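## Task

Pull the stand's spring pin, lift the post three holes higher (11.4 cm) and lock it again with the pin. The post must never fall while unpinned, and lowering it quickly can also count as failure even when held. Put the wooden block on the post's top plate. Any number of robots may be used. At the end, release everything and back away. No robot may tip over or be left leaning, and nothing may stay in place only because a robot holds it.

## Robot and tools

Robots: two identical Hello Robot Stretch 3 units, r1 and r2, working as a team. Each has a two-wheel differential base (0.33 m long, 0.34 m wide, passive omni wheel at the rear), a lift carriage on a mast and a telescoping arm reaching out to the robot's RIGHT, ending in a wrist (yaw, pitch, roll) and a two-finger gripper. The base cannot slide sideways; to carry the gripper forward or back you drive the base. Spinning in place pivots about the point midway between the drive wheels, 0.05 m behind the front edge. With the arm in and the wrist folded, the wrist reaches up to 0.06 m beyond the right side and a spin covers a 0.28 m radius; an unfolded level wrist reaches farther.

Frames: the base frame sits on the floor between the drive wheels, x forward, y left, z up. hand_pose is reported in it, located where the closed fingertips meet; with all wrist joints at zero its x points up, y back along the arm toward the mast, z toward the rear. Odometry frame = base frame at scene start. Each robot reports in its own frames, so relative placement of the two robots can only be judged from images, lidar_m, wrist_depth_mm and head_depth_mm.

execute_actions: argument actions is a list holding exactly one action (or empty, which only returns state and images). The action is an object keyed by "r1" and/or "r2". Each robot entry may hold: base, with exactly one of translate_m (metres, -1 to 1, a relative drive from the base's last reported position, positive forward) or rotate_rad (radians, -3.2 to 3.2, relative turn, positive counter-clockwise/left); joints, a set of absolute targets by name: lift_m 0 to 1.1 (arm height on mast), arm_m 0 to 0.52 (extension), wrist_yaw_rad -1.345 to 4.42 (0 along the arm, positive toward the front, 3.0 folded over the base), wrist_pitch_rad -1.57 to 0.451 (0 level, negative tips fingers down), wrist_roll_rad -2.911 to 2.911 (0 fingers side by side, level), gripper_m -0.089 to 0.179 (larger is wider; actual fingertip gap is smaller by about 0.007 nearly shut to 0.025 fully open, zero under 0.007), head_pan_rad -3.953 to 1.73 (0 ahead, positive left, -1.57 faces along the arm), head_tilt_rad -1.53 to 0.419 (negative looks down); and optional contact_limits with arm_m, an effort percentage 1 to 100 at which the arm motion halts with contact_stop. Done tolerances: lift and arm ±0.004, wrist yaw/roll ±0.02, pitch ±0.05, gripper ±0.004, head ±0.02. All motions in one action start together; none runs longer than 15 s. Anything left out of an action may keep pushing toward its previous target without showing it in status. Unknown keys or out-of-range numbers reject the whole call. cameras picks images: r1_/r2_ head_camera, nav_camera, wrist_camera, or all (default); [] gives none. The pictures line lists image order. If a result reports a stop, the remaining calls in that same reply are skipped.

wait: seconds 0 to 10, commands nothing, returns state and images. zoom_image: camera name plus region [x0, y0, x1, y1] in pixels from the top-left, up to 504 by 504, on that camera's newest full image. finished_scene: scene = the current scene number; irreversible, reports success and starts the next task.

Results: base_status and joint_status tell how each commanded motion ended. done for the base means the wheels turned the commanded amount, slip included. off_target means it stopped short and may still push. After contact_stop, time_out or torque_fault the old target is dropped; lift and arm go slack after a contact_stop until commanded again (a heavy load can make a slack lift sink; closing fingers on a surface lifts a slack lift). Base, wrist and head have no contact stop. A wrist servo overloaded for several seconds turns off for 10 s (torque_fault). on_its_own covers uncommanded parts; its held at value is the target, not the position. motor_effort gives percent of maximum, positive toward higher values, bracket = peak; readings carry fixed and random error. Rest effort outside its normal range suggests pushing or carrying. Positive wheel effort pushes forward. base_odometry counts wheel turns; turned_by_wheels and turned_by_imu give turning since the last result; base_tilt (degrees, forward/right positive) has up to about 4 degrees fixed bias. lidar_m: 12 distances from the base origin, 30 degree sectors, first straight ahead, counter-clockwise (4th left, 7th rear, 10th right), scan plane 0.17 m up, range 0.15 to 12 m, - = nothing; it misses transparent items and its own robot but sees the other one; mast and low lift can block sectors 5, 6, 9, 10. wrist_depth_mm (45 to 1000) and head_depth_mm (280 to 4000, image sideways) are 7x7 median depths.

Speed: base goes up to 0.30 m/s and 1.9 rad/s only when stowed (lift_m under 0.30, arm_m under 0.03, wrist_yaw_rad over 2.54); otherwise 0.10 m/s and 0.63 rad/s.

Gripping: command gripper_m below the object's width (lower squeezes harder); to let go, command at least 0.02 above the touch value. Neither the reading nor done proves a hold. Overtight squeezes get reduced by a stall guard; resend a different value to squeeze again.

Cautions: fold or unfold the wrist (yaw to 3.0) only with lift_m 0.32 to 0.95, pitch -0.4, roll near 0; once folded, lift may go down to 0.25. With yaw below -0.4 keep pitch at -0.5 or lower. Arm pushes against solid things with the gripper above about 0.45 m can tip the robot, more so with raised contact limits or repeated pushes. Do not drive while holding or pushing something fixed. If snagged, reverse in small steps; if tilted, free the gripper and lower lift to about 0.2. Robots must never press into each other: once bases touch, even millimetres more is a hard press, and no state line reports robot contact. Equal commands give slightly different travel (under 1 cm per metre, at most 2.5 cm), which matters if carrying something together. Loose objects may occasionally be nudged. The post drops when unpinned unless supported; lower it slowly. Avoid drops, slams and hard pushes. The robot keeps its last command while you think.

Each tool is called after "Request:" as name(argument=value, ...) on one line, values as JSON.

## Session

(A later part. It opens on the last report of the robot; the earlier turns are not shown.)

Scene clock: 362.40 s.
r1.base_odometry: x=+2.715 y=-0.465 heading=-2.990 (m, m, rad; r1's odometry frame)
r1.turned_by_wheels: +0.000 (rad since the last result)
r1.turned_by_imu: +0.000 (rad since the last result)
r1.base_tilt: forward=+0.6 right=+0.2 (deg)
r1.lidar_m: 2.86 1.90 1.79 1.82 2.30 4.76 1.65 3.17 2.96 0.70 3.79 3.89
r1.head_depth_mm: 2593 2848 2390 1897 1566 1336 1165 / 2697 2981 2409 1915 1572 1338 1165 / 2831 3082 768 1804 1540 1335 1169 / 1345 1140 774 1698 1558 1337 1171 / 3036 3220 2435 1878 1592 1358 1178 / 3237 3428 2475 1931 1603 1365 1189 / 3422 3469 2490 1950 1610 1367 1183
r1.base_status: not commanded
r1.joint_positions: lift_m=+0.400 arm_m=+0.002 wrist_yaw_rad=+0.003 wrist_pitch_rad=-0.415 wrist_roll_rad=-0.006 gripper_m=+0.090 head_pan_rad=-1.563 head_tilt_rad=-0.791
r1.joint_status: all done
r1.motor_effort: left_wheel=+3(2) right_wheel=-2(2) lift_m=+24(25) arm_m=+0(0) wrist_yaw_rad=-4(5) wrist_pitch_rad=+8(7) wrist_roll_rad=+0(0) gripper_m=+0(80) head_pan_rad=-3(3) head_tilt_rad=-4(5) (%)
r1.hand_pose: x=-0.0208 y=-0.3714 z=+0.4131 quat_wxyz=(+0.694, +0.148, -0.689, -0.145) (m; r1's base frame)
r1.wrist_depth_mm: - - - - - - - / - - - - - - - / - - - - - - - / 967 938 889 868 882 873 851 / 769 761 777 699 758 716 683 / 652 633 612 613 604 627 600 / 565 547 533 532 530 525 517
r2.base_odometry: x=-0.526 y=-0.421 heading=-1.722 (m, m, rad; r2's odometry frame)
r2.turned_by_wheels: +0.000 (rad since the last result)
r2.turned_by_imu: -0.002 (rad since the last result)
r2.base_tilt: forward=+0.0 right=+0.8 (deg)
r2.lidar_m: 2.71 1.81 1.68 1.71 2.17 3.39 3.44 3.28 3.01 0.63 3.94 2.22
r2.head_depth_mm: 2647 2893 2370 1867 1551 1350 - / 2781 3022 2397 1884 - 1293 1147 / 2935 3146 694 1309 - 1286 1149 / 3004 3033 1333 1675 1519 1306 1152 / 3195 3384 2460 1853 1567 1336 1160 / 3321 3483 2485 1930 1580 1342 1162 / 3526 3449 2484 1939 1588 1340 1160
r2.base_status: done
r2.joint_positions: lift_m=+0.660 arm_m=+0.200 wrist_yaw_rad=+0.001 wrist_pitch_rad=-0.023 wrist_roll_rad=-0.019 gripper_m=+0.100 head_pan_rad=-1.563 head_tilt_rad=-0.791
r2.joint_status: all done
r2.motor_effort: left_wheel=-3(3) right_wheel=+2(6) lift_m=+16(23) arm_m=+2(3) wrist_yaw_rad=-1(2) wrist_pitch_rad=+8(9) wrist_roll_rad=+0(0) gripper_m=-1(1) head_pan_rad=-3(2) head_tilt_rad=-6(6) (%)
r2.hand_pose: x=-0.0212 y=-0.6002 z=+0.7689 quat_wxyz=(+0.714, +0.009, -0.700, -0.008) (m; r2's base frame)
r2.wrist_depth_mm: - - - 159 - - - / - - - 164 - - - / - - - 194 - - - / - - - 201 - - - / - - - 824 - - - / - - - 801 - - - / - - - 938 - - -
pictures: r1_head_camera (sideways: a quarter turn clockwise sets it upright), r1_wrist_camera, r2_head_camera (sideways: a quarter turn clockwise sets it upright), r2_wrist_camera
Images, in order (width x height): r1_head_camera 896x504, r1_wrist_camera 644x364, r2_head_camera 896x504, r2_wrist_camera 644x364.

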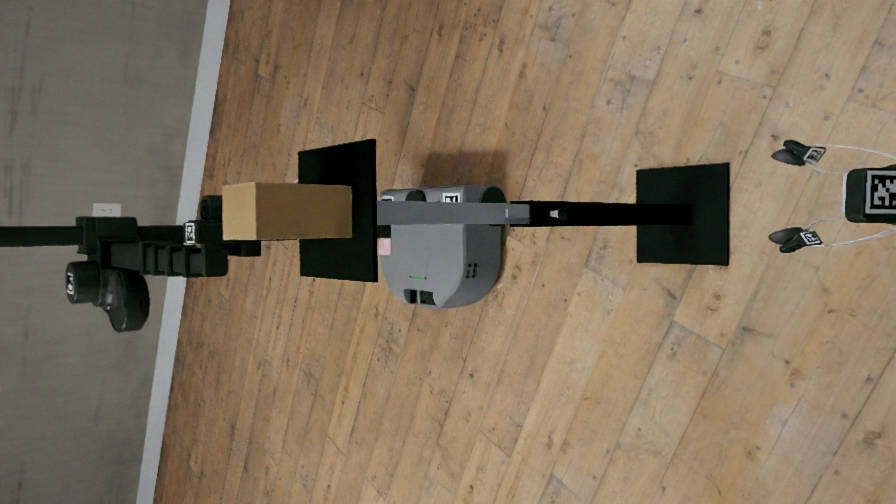

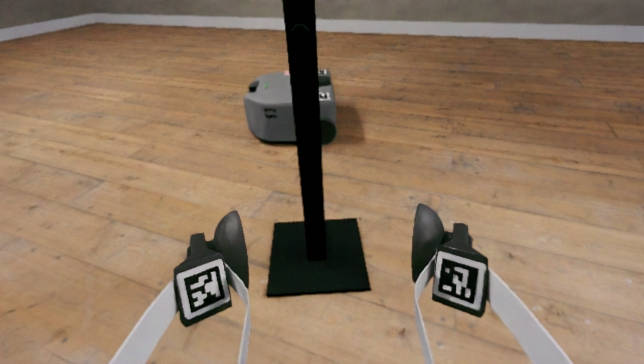

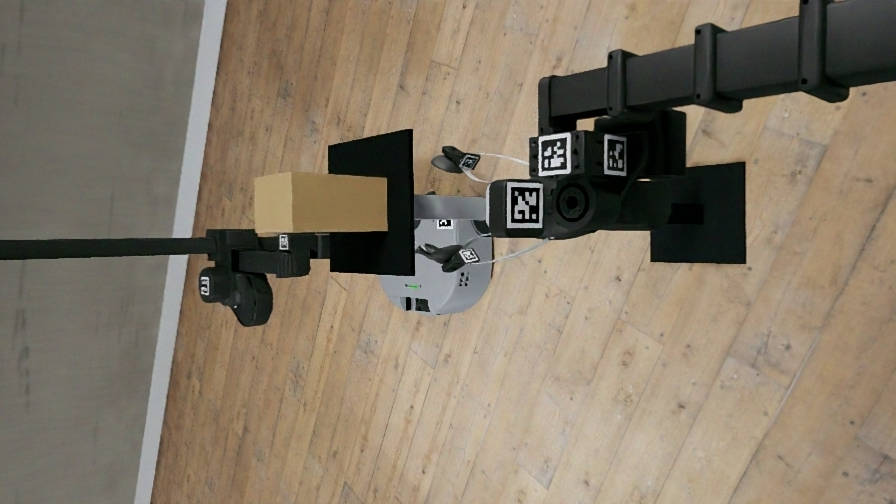

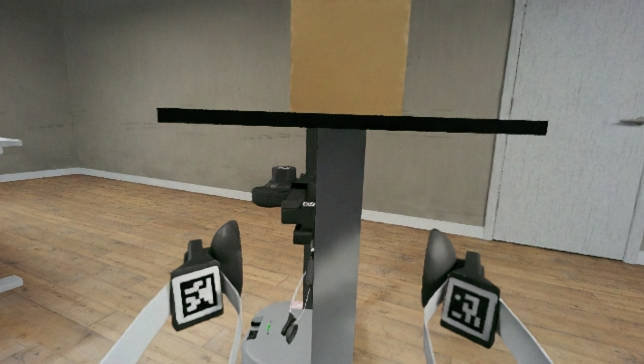

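Request:
execute_actions(actions=[{"r1": {"joints": {"wrist_pitch_rad": 0.0, "arm_m": 0.1}}, "r2": {"joints": {"lift_m": 0.68, "arm_m": 0.25}}}], cameras=["r1_head_camera", "r1_wrist_camera", "r2_head_camera", "r2_wrist_camera"])

Scene clock: 384.47 s.
r1.base_odometry: x=+2.715 y=-0.465 heading=-2.990 (m, m, rad; r1's odometry frame)
r1.turned_by_wheels: +0.000 (rad since the last result)
r1.turned_by_imu: +0.000 (rad since the last result)
r1.base_tilt: forward=+0.6 right=+0.3 (deg)
r1.lidar_m: 2.86 1.90 1.79 1.82 2.30 4.77 1.65 3.17 2.96 0.70 3.77 3.91
r1.head_depth_mm: 2596 2851 2403 1893 1577 1339 1165 / 2701 2986 2404 1898 1572 1343 1213 / 2829 3054 768 1804 1552 1341 - / 1323 1096 773 1708 1554 1321 1172 / 3024 3353 2457 1878 1593 1355 1179 / 3282 3419 2482 1944 1603 1362 1181 / 3442 3439 2504 1946 1609 1364 1184
r1.base_status: not commanded
r1.joint_positions: lift_m=+0.400 arm_m=+0.100 wrist_yaw_rad=+0.002 wrist_pitch_rad=-0.025 wrist_roll_rad=-0.006 gripper_m=+0.090 head_pan_rad=-1.563 head_tilt_rad=-0.791
r1.joint_status: all done
r1.motor_effort: left_wheel=+2(3) right_wheel=-2(2) lift_m=+25(25) arm_m=+4(5) wrist_yaw_rad=-3(4) wrist_pitch_rad=+11(11) wrist_roll_rad=+0(0) gripper_m=+0(0) head_pan_rad=-3(3) head_tilt_rad=-5(5) (%)
r1.hand_pose: x=-0.0209 y=-0.5003 z=+0.5081 quat_wxyz=(+0.710, +0.010, -0.705, -0.008) (m; r1's base frame)
r1.wrist_depth_mm: - - - - - - - / - - - - - - - / - - - - - - - / - - - - - - - / - - - 955 - - - / - - 964 906 - - 967 / 855 794 809 754 763 790 770
r2.base_odometry: x=-0.526 y=-0.421 heading=-1.722 (m, m, rad; r2's odometry frame)
r2.turned_by_wheels: +0.000 (rad since the last result)
r2.turned_by_imu: -0.001 (rad since the last result)
r2.base_tilt: forward=+0.0 right=+0.8 (deg)
r2.lidar_m: 2.69 1.81 1.69 1.71 2.17 3.39 3.44 3.28 3.01 0.63 3.93 2.22
r2.head_depth_mm: 2628 2901 2372 1853 1550 1328 - / 2728 3001 2435 1910 - 1306 1135 / 2853 3149 692 715 - 1290 1144 / 2966 3007 1252 1683 1572 1294 1154 / 3174 3456 2422 1849 1564 1331 1154 / 3306 3395 2466 1908 1575 1338 1159 / 3507 3449 2465 1928 1579 1347 1158
r2.base_status: not commanded
r2.joint_positions: lift_m=+0.680 arm_m=+0.250 wrist_yaw_rad=+0.001 wrist_pitch_rad=-0.023 wrist_roll_rad=-0.019 gripper_m=+0.100 head_pan_rad=-1.563 head_tilt_rad=-0.791
r2.joint_status: all done
r2.motor_effort: left_wheel=-3(3) right_wheel=+2(2) lift_m=+26(27) arm_m=+3(2) wrist_yaw_rad=-1(1) wrist_pitch_rad=+8(8) wrist_roll_rad=+0(0) gripper_m=+0(0) head_pan_rad=-3(2) head_tilt_rad=-6(6) (%)
r2.hand_pose: x=-0.0212 y=-0.6502 z=+0.7884 quat_wxyz=(+0.714, +0.009, -0.700, -0.008) (m; r2's base frame)
r2.wrist_depth_mm: - - - 112 112 - - / - - - 115 116 - - / - - - 118 119 - - / - 88 93 83 86 92 97 / - - - 155 - - - / - - - 160 - - - / - - - 163 - - -
pictures: r1_head_camera (sideways: a quarter turn clockwise sets it upright), r1_wrist_camera, r2_head_camera (sideways: a quarter turn clockwise sets it upright), r2_wrist_camera
Images, in order (width x height): r1_head_camera 896x504, r1_wrist_camera 644x364, r2_head_camera 896x504, r2_wrist_camera 644x364.

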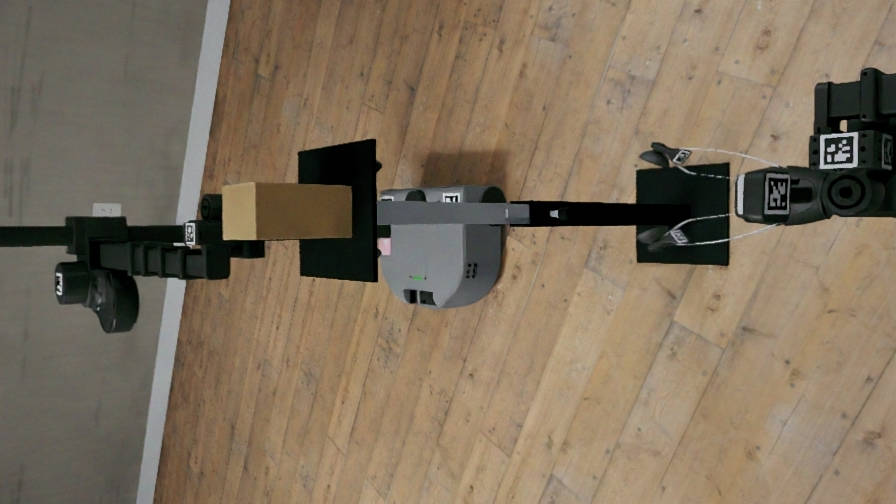

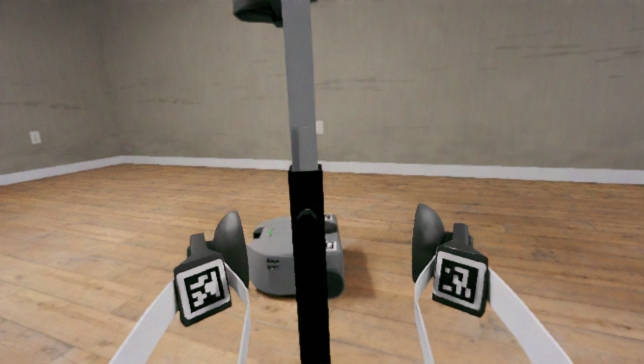

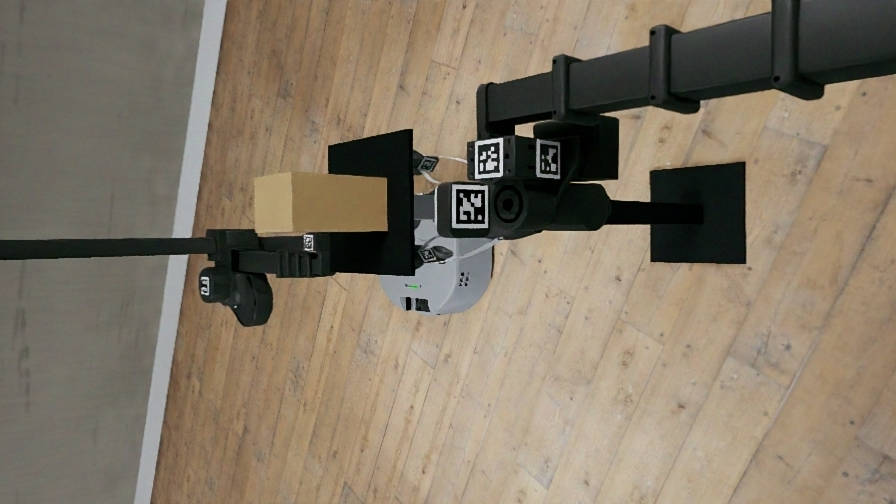

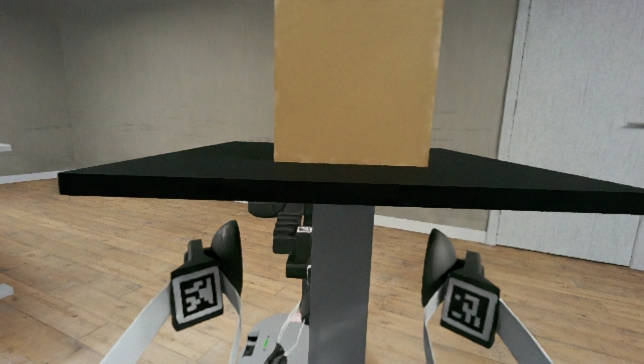

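Request:
execute_actions(actions=[{"r1": {"base": {"translate_m": 0.022}, "joints": {"lift_m": 0.36, "arm_m": 0.18, "head_tilt_rad": -0.7}}, "r2": {"joints": {"lift_m": 0.69}}}], cameras=["r1_head_camera", "r1_wrist_camera", "r2_wrist_camera"])

Scene clock: 404.47 s.
r1.base_odometry: x=+2.694 y=-0.469 heading=-2.989 (m, m, rad; r1's odometry frame)
r1.turned_by_wheels: +0.000 (rad since the last result)
r1.turned_by_imu: +0.000 (rad since the last result)
r1.base_tilt: forward=+0.6 right=+0.3 (deg)
r1.lidar_m: 2.85 1.89 1.78 1.81 2.29 4.80 1.67 3.19 2.97 0.70 3.80 3.88
r1.head_depth_mm: 2543 2820 2804 2113 1683 1401 1203 / 2687 2951 2839 2041 1694 1409 1248 / 2778 3053 752 885 1637 1338 - / 2899 1349 2608 1751 1668 1411 1216 / 3067 3471 2879 2153 1721 1427 1219 / 3199 3630 2887 2166 1722 1431 1220 / 3391 3800 2933 2178 1733 1444 1229
r1.base_status: done
r1.joint_positions: lift_m=+0.360 arm_m=+0.180 wrist_yaw_rad=+0.002 wrist_pitch_rad=-0.024 wrist_roll_rad=-0.006 gripper_m=+0.090 head_pan_rad=-1.563 head_tilt_rad=-0.705
r1.joint_status: all done
r1.motor_effort: left_wheel=+2(6) right_wheel=-2(3) lift_m=+18(23) arm_m=+4(5) wrist_yaw_rad=-2(3) wrist_pitch_rad=+10(10) wrist_roll_rad=+0(0) gripper_m=+0(0) head_pan_rad=-3(3) head_tilt_rad=+3(12) (%)
r1.hand_pose: x=-0.0210 y=-0.5803 z=+0.4687 quat_wxyz=(+0.710, +0.009, -0.705, -0.008) (m; r1's base frame)
r1.wrist_depth_mm: - - - - - - - / - - - - - - - / - - - - - - - / - - - 284 - - - / - - - 298 - - - / - - 866 852 899 960 875 / 804 785 736 689 736 709 731
r2.base_odometry: x=-0.526 y=-0.421 heading=-1.722 (m, m, rad; r2's odometry frame)
r2.turned_by_wheels: +0.000 (rad since the last result)
r2.turned_by_imu: -0.001 (rad since the last result)
r2.base_tilt: forward=+0.0 right=+0.8 (deg)
r2.lidar_m: 2.70 1.81 1.69 1.71 2.17 3.38 3.45 3.30 3.03 0.63 3.93 2.23
r2.head_depth_mm: 2623 2907 2419 1870 1571 1337 - / 2758 3059 2417 1914 - 1296 1127 / 2843 3138 690 712 1452 1282 1149 / 2986 3217 1376 1681 1562 1309 1151 / 3183 3348 2356 1861 1570 1332 1155 / 3321 3423 2462 1930 1584 1340 1157 / 3465 3443 2472 1934 1595 1349 1157
r2.base_status: not commanded
r2.joint_positions: lift_m=+0.690 arm_m=+0.250 wrist_yaw_rad=+0.001 wrist_pitch_rad=-0.023 wrist_roll_rad=-0.019 gripper_m=+0.100 head_pan_rad=-1.563 head_tilt_rad=-0.791
r2.joint_status: all done
r2.motor_effort: left_wheel=-3(3) right_wheel=+3(2) lift_m=+27(29) arm_m=+3(3) wrist_yaw_rad=-1(1) wrist_pitch_rad=+9(9) wrist_roll_rad=+0(0) gripper_m=+0(0) head_pan_rad=-2(3) head_tilt_rad=-6(6) (%)
r2.hand_pose: x=-0.0212 y=-0.6502 z=+0.7984 quat_wxyz=(+0.714, +0.009, -0.700, -0.008) (m; r2's base frame)
r2.wrist_depth_mm: - - - 112 112 - - / - - - 115 116 - - / - - - 118 119 - - / - - 130 121 122 187 - / - - 84 88 91 84 88 / - - - 160 - - - / - - - 165 - - -
pictures: r1_head_camera (sideways: a quarter turn clockwise sets it upright), r1_wrist_camera, r2_wrist_camera
Images, in order (width x height): r1_head_camera 896x504, r1_wrist_camera 644x364, r2_wrist_camera 644x364.

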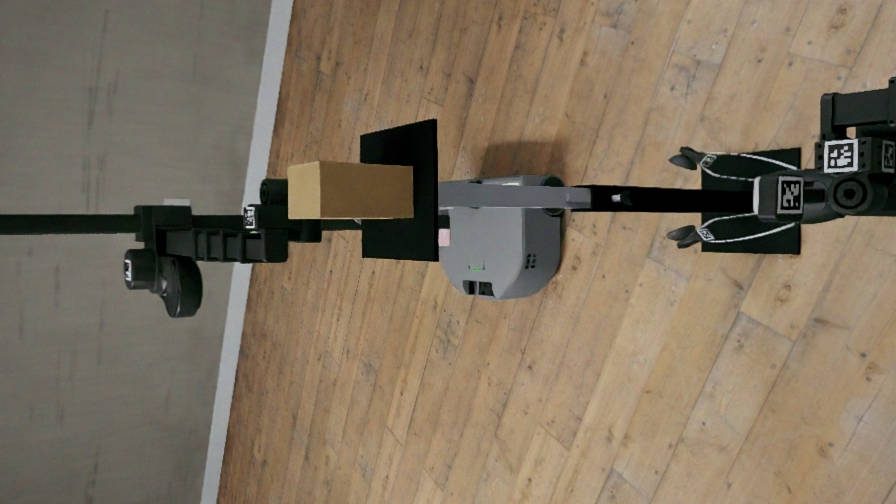

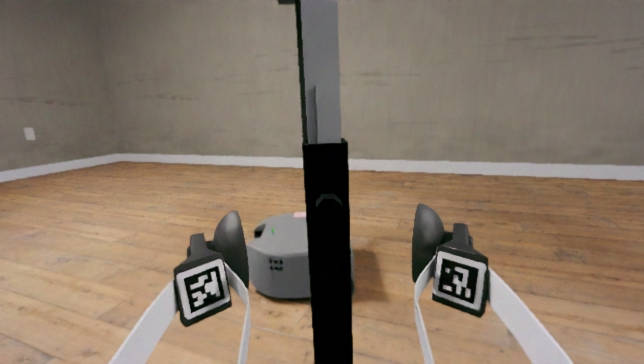

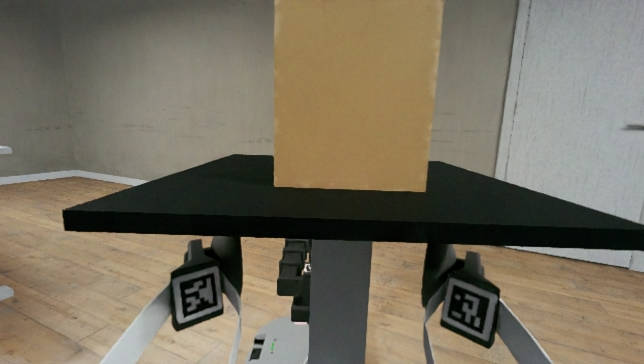

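Request:
execute_actions(actions=[{"r1": {"joints": {"arm_m": 0.24, "lift_m": 0.355}}, "r2": {"joints": {"gripper_m": 0.0}}}], cameras=["r1_head_camera", "r1_wrist_camera", "r2_wrist_camera"])

Scene clock: 422.57 s.
r1.base_odometry: x=+2.694 y=-0.469 heading=-2.989 (m, m, rad; r1's odometry frame)
r1.turned_by_wheels: +0.000 (rad since the last result)
r1.turned_by_imu: +0.000 (rad since the last result)
r1.base_tilt: forward=+0.6 right=+0.3 (deg)
r1.lidar_m: 2.84 1.89 1.78 1.81 2.29 4.80 1.67 3.18 2.97 0.70 3.79 3.87
r1.head_depth_mm: 2561 2821 2813 2105 1689 1410 1206 / 2673 2985 2830 2043 1689 1412 1231 / 2803 3114 753 885 1632 1365 - / 2878 1346 2607 1744 1664 1415 1216 / 3071 3453 2857 2155 1718 1428 1222 / 3241 3656 2891 2162 1727 1431 1219 / 3392 3828 2923 2170 1733 1445 1227
r1.base_status: not commanded
r1.joint_positions: lift_m=+0.355 arm_m=+0.240 wrist_yaw_rad=+0.002 wrist_pitch_rad=-0.024 wrist_roll_rad=-0.006 gripper_m=+0.090 head_pan_rad=-1.563 head_tilt_rad=-0.705
r1.joint_status: all done
r1.motor_effort: left_wheel=+2(2) right_wheel=-2(2) lift_m=+18(21) arm_m=+4(4) wrist_yaw_rad=-3(3) wrist_pitch_rad=+10(10) wrist_roll_rad=+0(0) gripper_m=+0(0) head_pan_rad=-3(3) head_tilt_rad=+2(2) (%)
r1.hand_pose: x=-0.0210 y=-0.6403 z=+0.4637 quat_wxyz=(+0.710, +0.009, -0.705, -0.008) (m; r1's base frame)
r1.wrist_depth_mm: - - - 912 - - - / - - - - - - - / - - - - - - - / - - - 225 - - - / - - - 234 - - - / - - 818 240 884 941 880 / 771 778 742 662 718 727 712
r2.base_odometry: x=-0.526 y=-0.421 heading=-1.722 (m, m, rad; r2's odometry frame)
r2.turned_by_wheels: +0.000 (rad since the last result)
r2.turned_by_imu: -0.001 (rad since the last result)
r2.base_tilt: forward=+0.0 right=+0.8 (deg)
r2.lidar_m: 2.70 1.82 1.69 1.71 2.17 3.40 3.44 3.27 3.03 0.63 3.93 2.22
r2.head_depth_mm: 2645 2920 2392 1877 1559 1340 - / 2753 2969 2426 1910 - 1295 1122 / 2863 3130 694 711 1444 1292 1153 / 2988 3219 1363 1676 1551 1300 1149 / 3136 3380 2360 1852 1563 1332 1159 / 3343 3471 2455 1933 1585 1332 1157 / 3522 3435 2477 1918 1571 1337 1160
r2.base_status: not commanded
r2.joint_positions: lift_m=+0.690 arm_m=+0.250 wrist_yaw_rad=-0.009 wrist_pitch_rad=-0.023 wrist_roll_rad=-0.019 gripper_m=+0.001 head_pan_rad=-1.563 head_tilt_rad=-0.791
r2.joint_status: all done
r2.motor_effort: left_wheel=-5(5) right_wheel=+5(5) lift_m=+27(27) arm_m=+1(2) wrist_yaw_rad=+8(9) wrist_pitch_rad=+7(8) wrist_roll_rad=+0(0) gripper_m=-16(94) head_pan_rad=-3(3) head_tilt_rad=-6(6) (%)
r2.hand_pose: x=-0.0237 y=-0.6504 z=+0.7984 quat_wxyz=(+0.714, +0.006, -0.700, -0.012) (m; r2's base frame)
r2.wrist_depth_mm: - - - 111 112 - - / - - - 115 115 - - / - - - 118 120 - - / - - 126 120 121 - - / - 83 84 87 90 85 87 / - - - 158 - - - / - - - 165 - - -
pictures: r1_head_camera (sideways: a quarter turn clockwise sets it upright), r1_wrist_camera, r2_wrist_camera
Images, in order (width x height): r1_head_camera 896x504, r1_wrist_camera 644x364, r2_wrist_camera 644x364.

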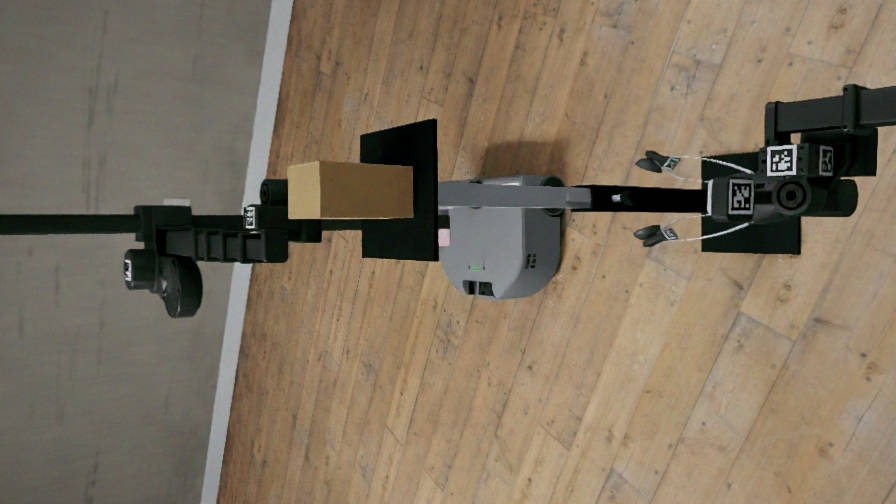

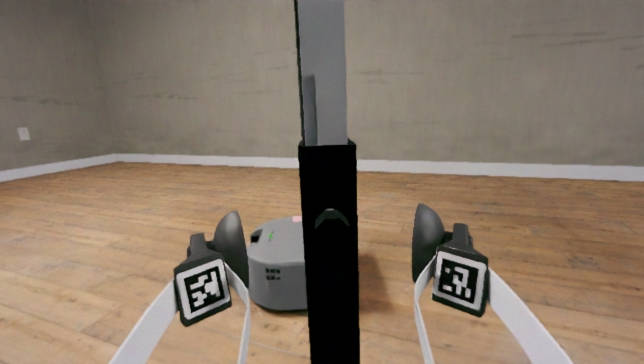

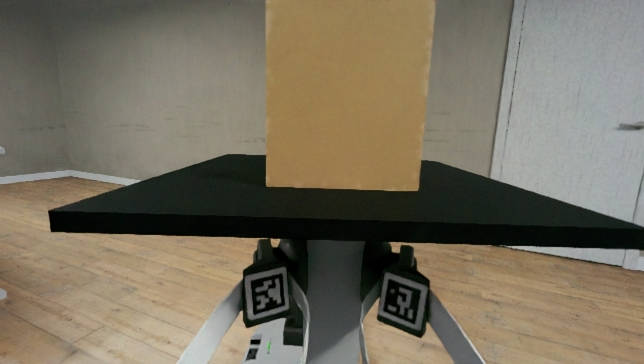

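Request:
execute_actions(actions=[{"r1": {"joints": {"arm_m": 0.27, "lift_m": 0.35, "gripper_m": 0.06}}, "r2": {"joints": {"gripper_m": -0.025}}}], cameras=["r1_head_camera", "r1_wrist_camera", "r2_wrist_camera"])

Scene clock: 434.23 s.
r1.base_odometry: x=+2.694 y=-0.469 heading=-2.989 (m, m, rad; r1's odometry frame)
r1.turned_by_wheels: +0.000 (rad since the last result)
r1.turned_by_imu: +0.000 (rad since the last result)
r1.base_tilt: forward=+0.6 right=+0.3 (deg)
r1.lidar_m: 2.86 1.90 1.78 1.80 2.28 4.79 1.67 3.17 2.97 0.70 3.81 3.87
r1.head_depth_mm: 2552 2833 2823 2112 1686 1405 1201 / 2688 2977 2828 2044 1693 1411 1219 / 2785 3075 752 886 1634 1404 1160 / 2892 1349 2601 1756 1658 1417 1220 / 3055 3422 2890 2150 1712 1424 1219 / 3242 3600 2916 2169 1724 1434 1226 / 3432 3788 2923 2182 1734 1443 1228
r1.base_status: not commanded
r1.joint_positions: lift_m=+0.350 arm_m=+0.270 wrist_yaw_rad=+0.002 wrist_pitch_rad=-0.024 wrist_roll_rad=-0.006 gripper_m=+0.060 head_pan_rad=-1.563 head_tilt_rad=-0.705
r1.joint_status: all done
r1.motor_effort: left_wheel=+2(2) right_wheel=-2(2) lift_m=+19(17) arm_m=+4(4) wrist_yaw_rad=-3(3) wrist_pitch_rad=+11(10) wrist_roll_rad=+0(0) gripper_m=+0(79) head_pan_rad=-3(3) head_tilt_rad=+2(2) (%)
r1.hand_pose: x=-0.0210 y=-0.6703 z=+0.4587 quat_wxyz=(+0.710, +0.009, -0.705, -0.008) (m; r1's base frame)
r1.wrist_depth_mm: - - - 181 - - - / - - - 188 - - - / - - - 192 - - - / - - - 191 - - - / - - - 198 - - - / - - - 208 895 908 890 / 756 793 738 218 706 704 693
r2.base_odometry: x=-0.526 y=-0.421 heading=-1.722 (m, m, rad; r2's odometry frame)
r2.turned_by_wheels: +0.000 (rad since the last result)
r2.turned_by_imu: -0.001 (rad since the last result)
r2.base_tilt: forward=+0.0 right=+0.8 (deg)
r2.lidar_m: 2.70 1.81 1.69 1.71 2.17 3.39 3.45 3.30 3.03 0.63 3.92 2.22
r2.head_depth_mm: 2642 2924 2405 1892 1557 1337 - / 2748 2979 2388 1915 - 1294 1124 / 2876 3111 692 713 1458 1293 1154 / 2969 3197 1352 1667 1538 1307 1155 / 3192 3419 2364 1854 1567 1334 1155 / 3352 3430 2446 1915 1574 1337 1162 / 3511 3514 2493 1927 1586 1349 1167
r2.base_status: not commanded
r2.joint_positions: lift_m=+0.690 arm_m=+0.250 wrist_yaw_rad=-0.009 wrist_pitch_rad=-0.023 wrist_roll_rad=-0.019 gripper_m=-0.021 head_pan_rad=-1.563 head_tilt_rad=-0.791
r2.joint_status: gripper_m off_target (ended at -0.021, target -0.025)
r2.motor_effort: left_wheel=-5(5) right_wheel=+5(5) lift_m=+26(26) arm_m=+1(1) wrist_yaw_rad=+7(8) wrist_pitch_rad=+9(9) wrist_roll_rad=+0(0) gripper_m=-18(100) head_pan_rad=-3(3) head_tilt_rad=-6(6) (%)
r2.hand_pose: x=-0.0237 y=-0.6505 z=+0.7984 quat_wxyz=(+0.714, +0.006, -0.700, -0.012) (m; r2's base frame)
r2.wrist_depth_mm: - - - 111 112 - - / - - - 114 115 - - / - - - 118 119 - - / - - 126 120 121 - - / - 83 84 87 87 84 87 / - - - 157 - - - / - - - 165 - - -
pictures: r1_head_camera (sideways: a quarter turn clockwise sets it upright), r1_wrist_camera, r2_wrist_camera
Images, in order (width x height): r1_head_camera 896x504, r1_wrist_camera 644x364, r2_wrist_camera 644x364.

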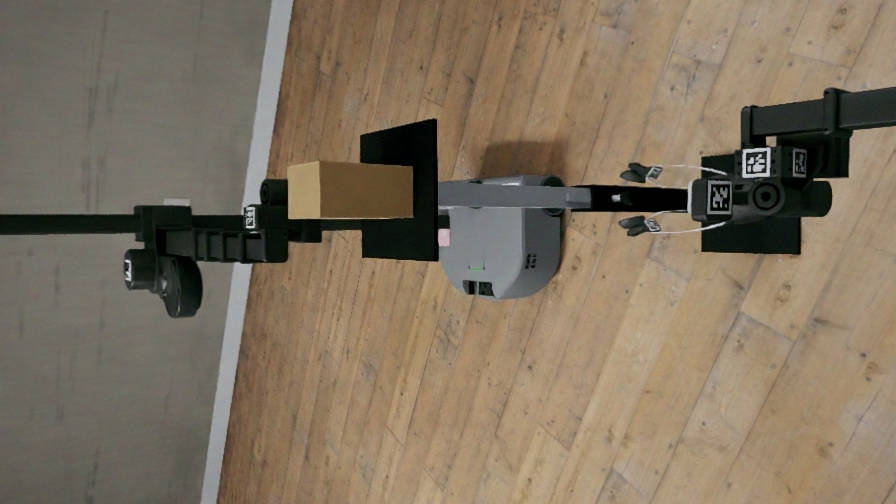

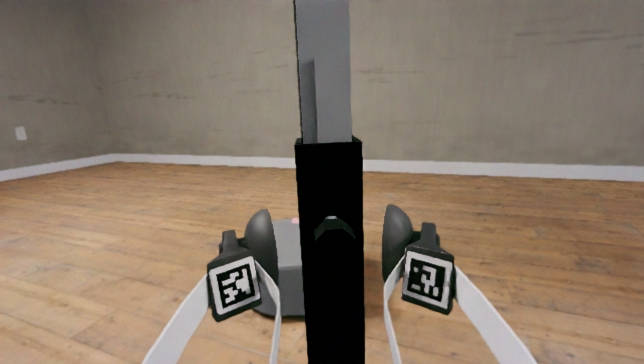

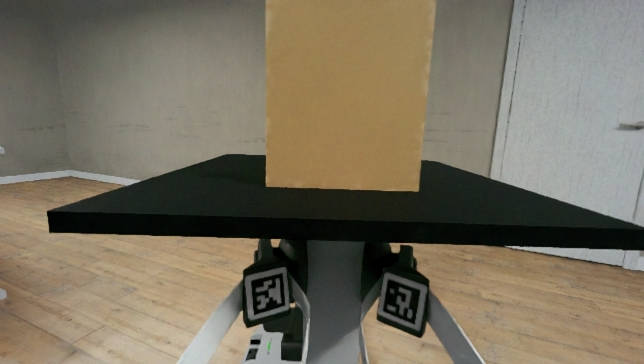

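Request:
execute_actions(actions=[{"r1": {"joints": {"gripper_m": -0.01}}, "r2": {"joints": {"gripper_m": -0.012}}}], cameras=["r1_head_camera", "r1_wrist_camera"])

Scene clock: 446.47 s.
r1.base_odometry: x=+2.694 y=-0.469 heading=-2.989 (m, m, rad; r1's odometry frame)
r1.turned_by_wheels: +0.000 (rad since the last result)
r1.turned_by_imu: +0.000 (rad since the last result)
r1.base_tilt: forward=+0.6 right=+0.3 (deg)
r1.lidar_m: 2.84 1.89 1.78 1.81 2.29 4.81 1.68 3.18 2.96 0.70 3.81 3.89
r1.head_depth_mm: 2540 2819 2773 2106 1685 1401 1207 / 2680 2960 2825 2051 1695 1413 1218 / 2780 3092 752 886 1636 1429 1167 / 2882 1353 2601 1744 1661 1416 1220 / 3048 3443 2907 2162 1725 1423 1220 / 3221 3611 2914 2175 1722 1428 1224 / 3412 3837 2924 2178 1737 1438 1230
r1.base_status: not commanded
r1.joint_positions: lift_m=+0.350 arm_m=+0.270 wrist_yaw_rad=-0.005 wrist_pitch_rad=-0.024 wrist_roll_rad=-0.006 gripper_m=-0.009 head_pan_rad=-1.563 head_tilt_rad=-0.705
r1.joint_status: all done
r1.motor_effort: left_wheel=+2(3) right_wheel=+0(2) lift_m=+18(18) arm_m=+4(4) wrist_yaw_rad=+6(7) wrist_pitch_rad=+10(10) wrist_roll_rad=+0(0) gripper_m=-12(86) head_pan_rad=-3(3) head_tilt_rad=+3(2) (%)
r1.hand_pose: x=-0.0227 y=-0.6703 z=+0.4587 quat_wxyz=(+0.709, +0.007, -0.705, -0.010) (m; r1's base frame)
r1.wrist_depth_mm: - - - 181 - - - / - - - 188 - - - / - - - 210 - - - / - - - 191 - - - / - - - 168 - - - / - - 950 208 956 917 873 / 788 758 745 219 706 697 700
r2.base_odometry: x=-0.526 y=-0.421 heading=-1.722 (m, m, rad; r2's odometry frame)
r2.turned_by_wheels: +0.000 (rad since the last result)
r2.turned_by_imu: -0.001 (rad since the last result)
r2.base_tilt: forward=+0.0 right=+0.8 (deg)
r2.lidar_m: 2.69 1.81 1.69 1.71 2.18 3.38 3.45 3.31 3.03 0.63 3.93 2.22
r2.head_depth_mm: 2638 2922 2389 1896 1555 1338 - / 2708 2941 2402 1934 - 1290 1123 / 2885 3137 690 713 1444 1293 1147 / 2937 3183 1352 1668 1561 1305 1159 / 3176 3381 2376 1867 1563 1333 1158 / 3359 3481 2456 1937 1563 1335 1163 / 3475 3465 2479 1930 1593 1341 1166
r2.base_status: not commanded
r2.joint_positions: lift_m=+0.690 arm_m=+0.250 wrist_yaw_rad=-0.009 wrist_pitch_rad=-0.023 wrist_roll_rad=-0.019 gripper_m=-0.011 head_pan_rad=-1.563 head_tilt_rad=-0.791
r2.joint_status: all done
r2.motor_effort: left_wheel=-5(5) right_wheel=+5(5) lift_m=+26(27) arm_m=+0(1) wrist_yaw_rad=+8(8) wrist_pitch_rad=+8(8) wrist_roll_rad=+0(0) gripper_m=-20(24) head_pan_rad=-3(3) head_tilt_rad=-6(6) (%)
r2.hand_pose: x=-0.0237 y=-0.6505 z=+0.7984 quat_wxyz=(+0.714, +0.006, -0.700, -0.012) (m; r2's base frame)
r2.wrist_depth_mm: - - - 111 112 - - / - - - 114 115 - - / - - - 118 119 - - / - - 126 120 121 - - / - 83 85 87 87 84 87 / - - - 156 - - - / - - - 166 - - -
pictures: r1_head_camera (sideways: a quarter turn clockwise sets it upright), r1_wrist_camera
Images, in order (width x height): r1_head_camera 896x504, r1_wrist_camera 644x364.

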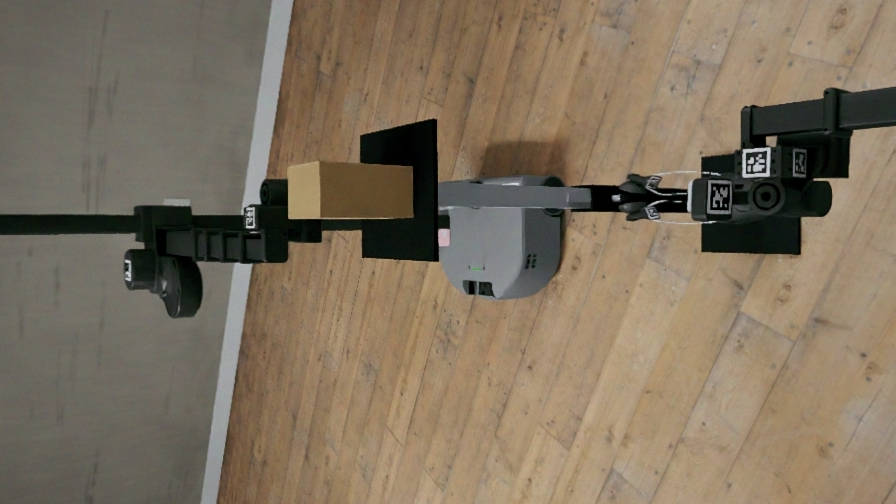

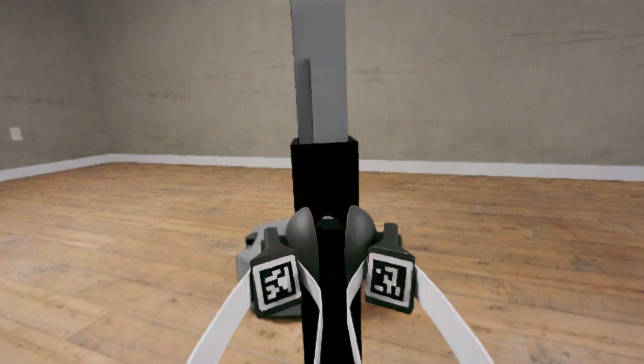

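Request:
execute_actions(actions=[{"r1": {"joints": {"gripper_m": -0.022}}, "r2": {"joints": {"lift_m": 0.697}}}], cameras=["r1_wrist_camera", "r2_wrist_camera"])

Scene clock: 452.03 s.
r1.base_odometry: x=+2.694 y=-0.469 heading=-2.989 (m, m, rad; r1's odometry frame)
r1.turned_by_wheels: +0.000 (rad since the last result)
r1.turned_by_imu: +0.000 (rad since the last result)
r1.base_tilt: forward=+0.6 right=+0.2 (deg)
r1.lidar_m: 2.85 1.89 1.78 1.81 2.29 4.79 1.67 3.19 2.96 0.70 3.79 3.88
r1.head_depth_mm: 2542 2822 2798 2098 1684 1403 1205 / 2670 2941 2799 2045 1694 1414 1221 / 2779 3087 751 885 1633 1431 1165 / 2916 1341 2628 1751 1663 1411 1220 / 3082 3456 2869 2155 1721 1429 1220 / 3230 3614 2918 2174 1724 1431 1223 / 3355 3837 2931 2173 1731 1434 1230
r1.base_status: not commanded
r1.joint_positions: lift_m=+0.350 arm_m=+0.270 wrist_yaw_rad=-0.005 wrist_pitch_rad=-0.024 wrist_roll_rad=-0.006 gripper_m=-0.021 head_pan_rad=-1.563 head_tilt_rad=-0.705
r1.joint_status: all done
r1.motor_effort: left_wheel=+1(2) right_wheel=+0(0) lift_m=+18(18) arm_m=+4(4) wrist_yaw_rad=+7(7) wrist_pitch_rad=+10(10) wrist_roll_rad=+0(0) gripper_m=-16(65) head_pan_rad=-3(3) head_tilt_rad=+2(2) (%)
r1.hand_pose: x=-0.0227 y=-0.6703 z=+0.4587 quat_wxyz=(+0.709, +0.007, -0.705, -0.010) (m; r1's base frame)
r1.wrist_depth_mm: - - - 181 - - - / - - - 189 - - - / - - - 211 - - - / - - - 192 - - - / - - - 169 - - - / - - 974 208 961 912 878 / 773 762 744 218 713 713 694
r2.base_odometry: x=-0.526 y=-0.421 heading=-1.722 (m, m, rad; r2's odometry frame)
r2.turned_by_wheels: +0.000 (rad since the last result)
r2.turned_by_imu: -0.001 (rad since the last result)
r2.base_tilt: forward=+0.0 right=+0.8 (deg)
r2.lidar_m: 2.69 1.81 1.69 1.71 2.17 3.38 3.44 3.29 3.03 0.63 3.93 2.22
r2.head_depth_mm: 2677 2967 2381 1868 1571 - - / 2791 3034 2436 1954 - 1289 1145 / 2890 3125 690 713 1444 1287 1149 / 3022 3231 1351 1666 1563 1302 1148 / 3143 3446 2357 1856 1568 1333 1154 / 3335 3385 2477 1907 1576 1335 1166 / 3543 3458 2456 1926 1586 1334 1160
r2.base_status: not commanded
r2.joint_positions: lift_m=+0.697 arm_m=+0.250 wrist_yaw_rad=-0.009 wrist_pitch_rad=-0.047 wrist_roll_rad=-0.019 gripper_m=-0.011 head_pan_rad=-1.563 head_tilt_rad=-0.791
r2.joint_status: all done
r2.motor_effort: left_wheel=-5(5) right_wheel=+5(5) lift_m=+30(29) arm_m=+0(1) wrist_yaw_rad=+8(8) wrist_pitch_rad=+17(17) wrist_roll_rad=+0(0) gripper_m=-21(20) head_pan_rad=-2(2) head_tilt_rad=-6(6) (%)
r2.hand_pose: x=-0.0237 y=-0.6498 z=+0.7993 quat_wxyz=(+0.714, +0.014, -0.700, -0.020) (m; r2's base frame)
r2.wrist_depth_mm: - - - 109 110 - - / - - - 113 113 - - / - - - 117 119 - - / - - 130 120 121 - - / - 89 83 85 87 90 84 / - - - 158 - - - / - - - 166 - - -
pictures: r1_wrist_camera, r2_wrist_camera
Images, in order (width x height): r1_wrist_camera 644x364, r2_wrist_camera 644x364.

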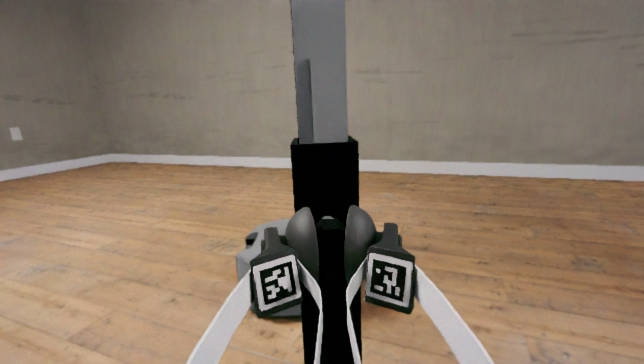

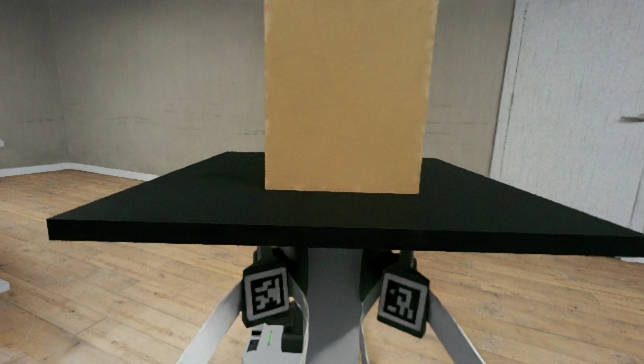

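Request:
execute_actions(actions=[{"r2": {"joints": {"lift_m": 0.705}}}], cameras=["r1_wrist_camera", "r2_wrist_camera"])

Scene clock: 460.57 s.
r1.base_odometry: x=+2.694 y=-0.469 heading=-2.989 (m, m, rad; r1's odometry frame)
r1.turned_by_wheels: +0.000 (rad since the last result)
r1.turned_by_imu: +0.000 (rad since the last result)
r1.base_tilt: forward=+0.6 right=+0.3 (deg)
r1.lidar_m: 2.86 1.89 1.78 1.80 2.29 4.79 1.67 3.17 2.96 0.70 3.80 3.88
r1.head_depth_mm: 2566 2800 2790 2109 1690 1409 1206 / 2661 2981 2819 2046 1703 1418 1220 / 2792 3083 752 884 1635 1430 1165 / 2850 1348 2609 1750 1664 1413 1215 / 3059 3443 2879 2146 1717 1427 1223 / 3240 3622 2902 2171 1732 1429 1224 / 3375 3763 2946 2183 1726 1435 1226
r1.base_status: not commanded
r1.joint_positions: lift_m=+0.350 arm_m=+0.270 wrist_yaw_rad=-0.005 wrist_pitch_rad=-0.024 wrist_roll_rad=-0.006 gripper_m=-0.021 head_pan_rad=-1.563 head_tilt_rad=-0.705
r1.joint_status: not commanded
r1.motor_effort: left_wheel=+1(1) right_wheel=+0(0) lift_m=+18(18) arm_m=+4(4) wrist_yaw_rad=+5(6) wrist_pitch_rad=+10(10) wrist_roll_rad=+0(0) gripper_m=-16(16) head_pan_rad=-3(3) head_tilt_rad=+3(3) (%)
r1.hand_pose: x=-0.0227 y=-0.6703 z=+0.4587 quat_wxyz=(+0.709, +0.007, -0.705, -0.010) (m; r1's base frame)
r1.wrist_depth_mm: - - - 182 - - - / - - - 188 - - - / - - - 210 - - - / - - - 192 - - - / - - - 167 - - - / - - 965 208 938 901 894 / 791 732 732 220 730 697 702
r2.base_odometry: x=-0.526 y=-0.421 heading=-1.722 (m, m, rad; r2's odometry frame)
r2.turned_by_wheels: +0.000 (rad since the last result)
r2.turned_by_imu: -0.001 (rad since the last result)
r2.base_tilt: forward=+0.0 right=+0.8 (deg)
r2.lidar_m: 2.69 1.82 1.68 1.71 2.17 3.38 3.45 3.29 3.04 0.63 3.92 2.22
r2.head_depth_mm: 2650 2911 2365 1897 1586 - - / 2748 3004 2416 1949 - 1310 1147 / 2884 3116 691 710 1470 1287 1152 / 2961 3162 1357 1664 1565 1303 1151 / 3171 3394 2333 1854 1568 1328 1154 / 3284 3443 2473 1927 1581 1332 1165 / 3488 3432 2457 1937 1584 1343 1160
r2.base_status: not commanded
r2.joint_positions: lift_m=+0.704 arm_m=+0.250 wrist_yaw_rad=-0.009 wrist_pitch_rad=-0.074 wrist_roll_rad=-0.019 gripper_m=-0.011 head_pan_rad=-1.563 head_tilt_rad=-0.791
r2.joint_status: all done
r2.motor_effort: left_wheel=-5(5) right_wheel=+5(5) lift_m=+30(32) arm_m=+0(0) wrist_yaw_rad=+8(8) wrist_pitch_rad=+26(27) wrist_roll_rad=+0(0) gripper_m=-20(21) head_pan_rad=-3(3) head_tilt_rad=-6(6) (%)
r2.hand_pose: x=-0.0237 y=-0.6487 z=+0.8002 quat_wxyz=(+0.713, +0.024, -0.700, -0.029) (m; r2's base frame)
r2.wrist_depth_mm: - - - 107 109 - - / - - - 112 113 - - / - - - 116 118 - - / - - 134 120 121 - - / - 87 89 84 86 88 91 / - - - 161 - - - / - - - 170 - - -
pictures: r1_wrist_camera, r2_wrist_camera
Images, in order (width x height): r1_wrist_camera 644x364, r2_wrist_camera 644x364.

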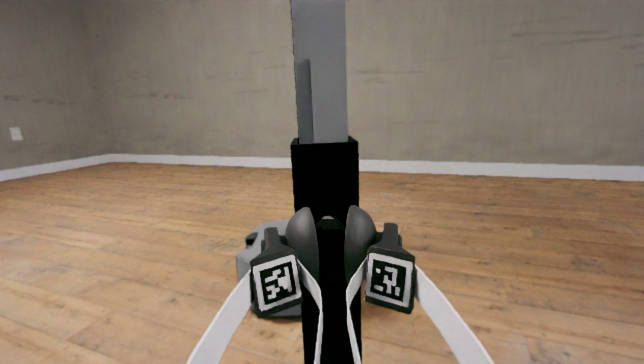

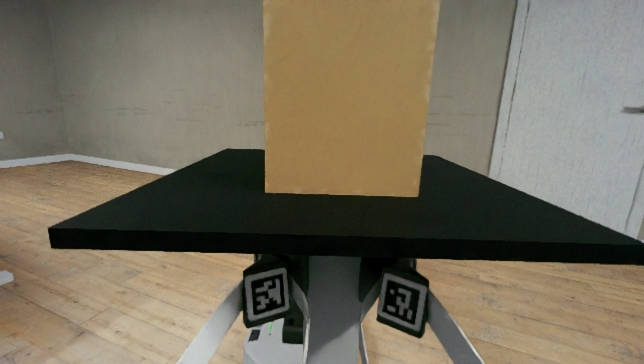

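Request:
execute_actions(actions=[{"r2": {"joints": {"lift_m": 0.714}}}], cameras=["r1_wrist_camera", "r2_wrist_camera"])

Scene clock: 479.93 s.
r1.base_odometry: x=+2.694 y=-0.469 heading=-2.989 (m, m, rad; r1's odometry frame)
r1.turned_by_wheels: +0.000 (rad since the last result)
r1.turned_by_imu: +0.000 (rad since the last result)
r1.base_tilt: forward=+0.5 right=+0.3 (deg)
r1.lidar_m: 2.84 1.89 1.78 1.80 2.29 4.78 1.67 3.17 2.97 0.70 3.79 3.87
r1.head_depth_mm: 2559 2834 2786 2108 1687 1400 1207 / 2689 2976 2807 2038 1703 1416 1221 / 2799 3070 751 884 1629 1431 1166 / 2849 1342 2629 1748 1665 1413 1216 / 3051 3449 2893 2152 1719 1429 1221 / 3218 3626 2911 2160 1728 1435 1220 / 3391 3805 2947 2180 1730 1440 1224
r1.base_status: not commanded
r1.joint_positions: lift_m=+0.350 arm_m=+0.270 wrist_yaw_rad=-0.005 wrist_pitch_rad=-0.024 wrist_roll_rad=-0.006 gripper_m=-0.021 head_pan_rad=-1.563 head_tilt_rad=-0.705
r1.joint_status: not commanded
r1.motor_effort: left_wheel=+1(2) right_wheel=+0(0) lift_m=+18(18) arm_m=+4(4) wrist_yaw_rad=+6(6) wrist_pitch_rad=+10(10) wrist_roll_rad=+0(0) gripper_m=-16(16) head_pan_rad=-3(3) head_tilt_rad=+2(3) (%)
r1.hand_pose: x=-0.0227 y=-0.6703 z=+0.4587 quat_wxyz=(+0.709, +0.007, -0.705, -0.010) (m; r1's base frame)
r1.wrist_depth_mm: - - - 180 - - - / - - - 188 - - - / - - - 211 - - - / - - - 193 - - - / - - - 168 - - - / - - 928 209 924 887 891 / 770 763 731 219 715 708 698
r2.base_odometry: x=-0.526 y=-0.421 heading=-1.722 (m, m, rad; r2's odometry frame)
r2.turned_by_wheels: +0.000 (rad since the last result)
r2.turned_by_imu: -0.001 (rad since the last result)
r2.base_tilt: forward=+0.0 right=+0.8 (deg)
r2.lidar_m: 2.70 1.81 1.69 1.71 2.17 3.39 3.43 3.30 3.03 0.63 3.94 2.23
r2.head_depth_mm: 2622 2939 2378 1876 1580 - - / 2763 3017 2402 1947 - 1318 1143 / 2859 3204 691 710 1479 1292 1147 / 2963 3199 1355 1674 1565 1308 1151 / 3150 3362 2355 1844 1562 1337 1148 / 3337 3437 2457 1930 1567 1340 1162 / 3535 3480 2479 1923 1588 1337 1160
r2.base_status: not commanded
r2.joint_positions: lift_m=+0.713 arm_m=+0.250 wrist_yaw_rad=-0.009 wrist_pitch_rad=-0.104 wrist_roll_rad=-0.019 gripper_m=-0.011 head_pan_rad=-1.563 head_tilt_rad=-0.791
r2.joint_status: all done
r2.on_its_own: wrist_pitch_rad is at rest, and its effort (+36) is outside its rest range (-20 to +32)
r2.motor_effort: left_wheel=-5(5) right_wheel=+5(5) lift_m=+32(34) arm_m=+0(1) wrist_yaw_rad=+8(8) wrist_pitch_rad=+36(37) wrist_roll_rad=+0(0) gripper_m=-20(21) head_pan_rad=-3(3) head_tilt_rad=-7(6) (%)
r2.hand_pose: x=-0.0237 y=-0.6473 z=+0.8016 quat_wxyz=(+0.713, +0.034, -0.699, -0.040) (m; r2's base frame)
r2.wrist_depth_mm: - - - 106 107 - - / - - - 111 112 - - / - - - 115 117 - - / - - 139 120 122 - - / - 87 89 91 93 95 105 / - - - 162 - - - / - - - 174 - - -
pictures: r1_wrist_camera, r2_wrist_camera
Images, in order (width x height): r1_wrist_camera 644x364, r2_wrist_camera 644x364.

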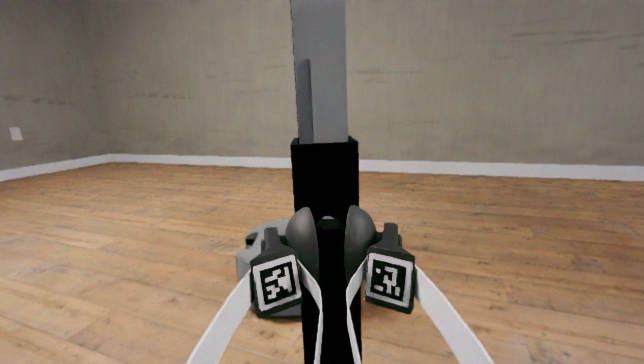

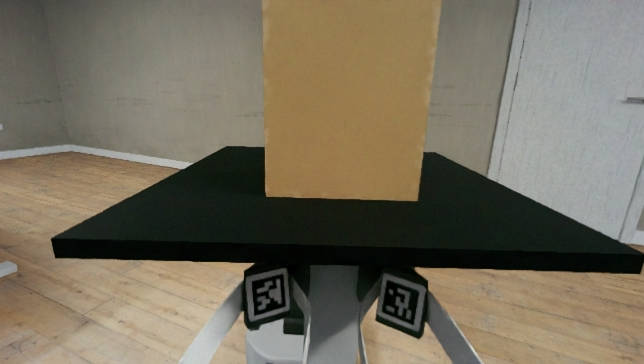

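Request:
zoom_image(camera="r1_wrist_camera", region=[270, 40, 390, 160])

Region (270, 40, 390, 160) of r1_wrist_camera's 644x364 image, scaled by 4.200.

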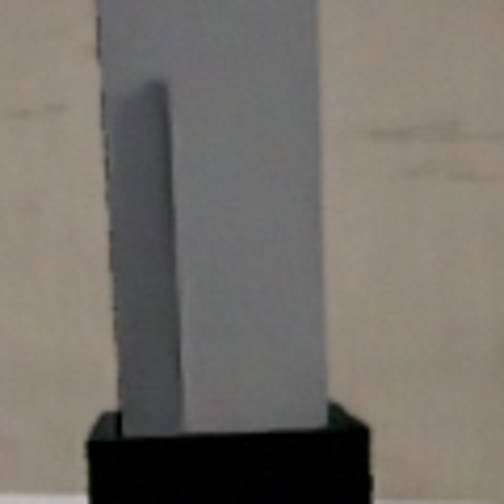

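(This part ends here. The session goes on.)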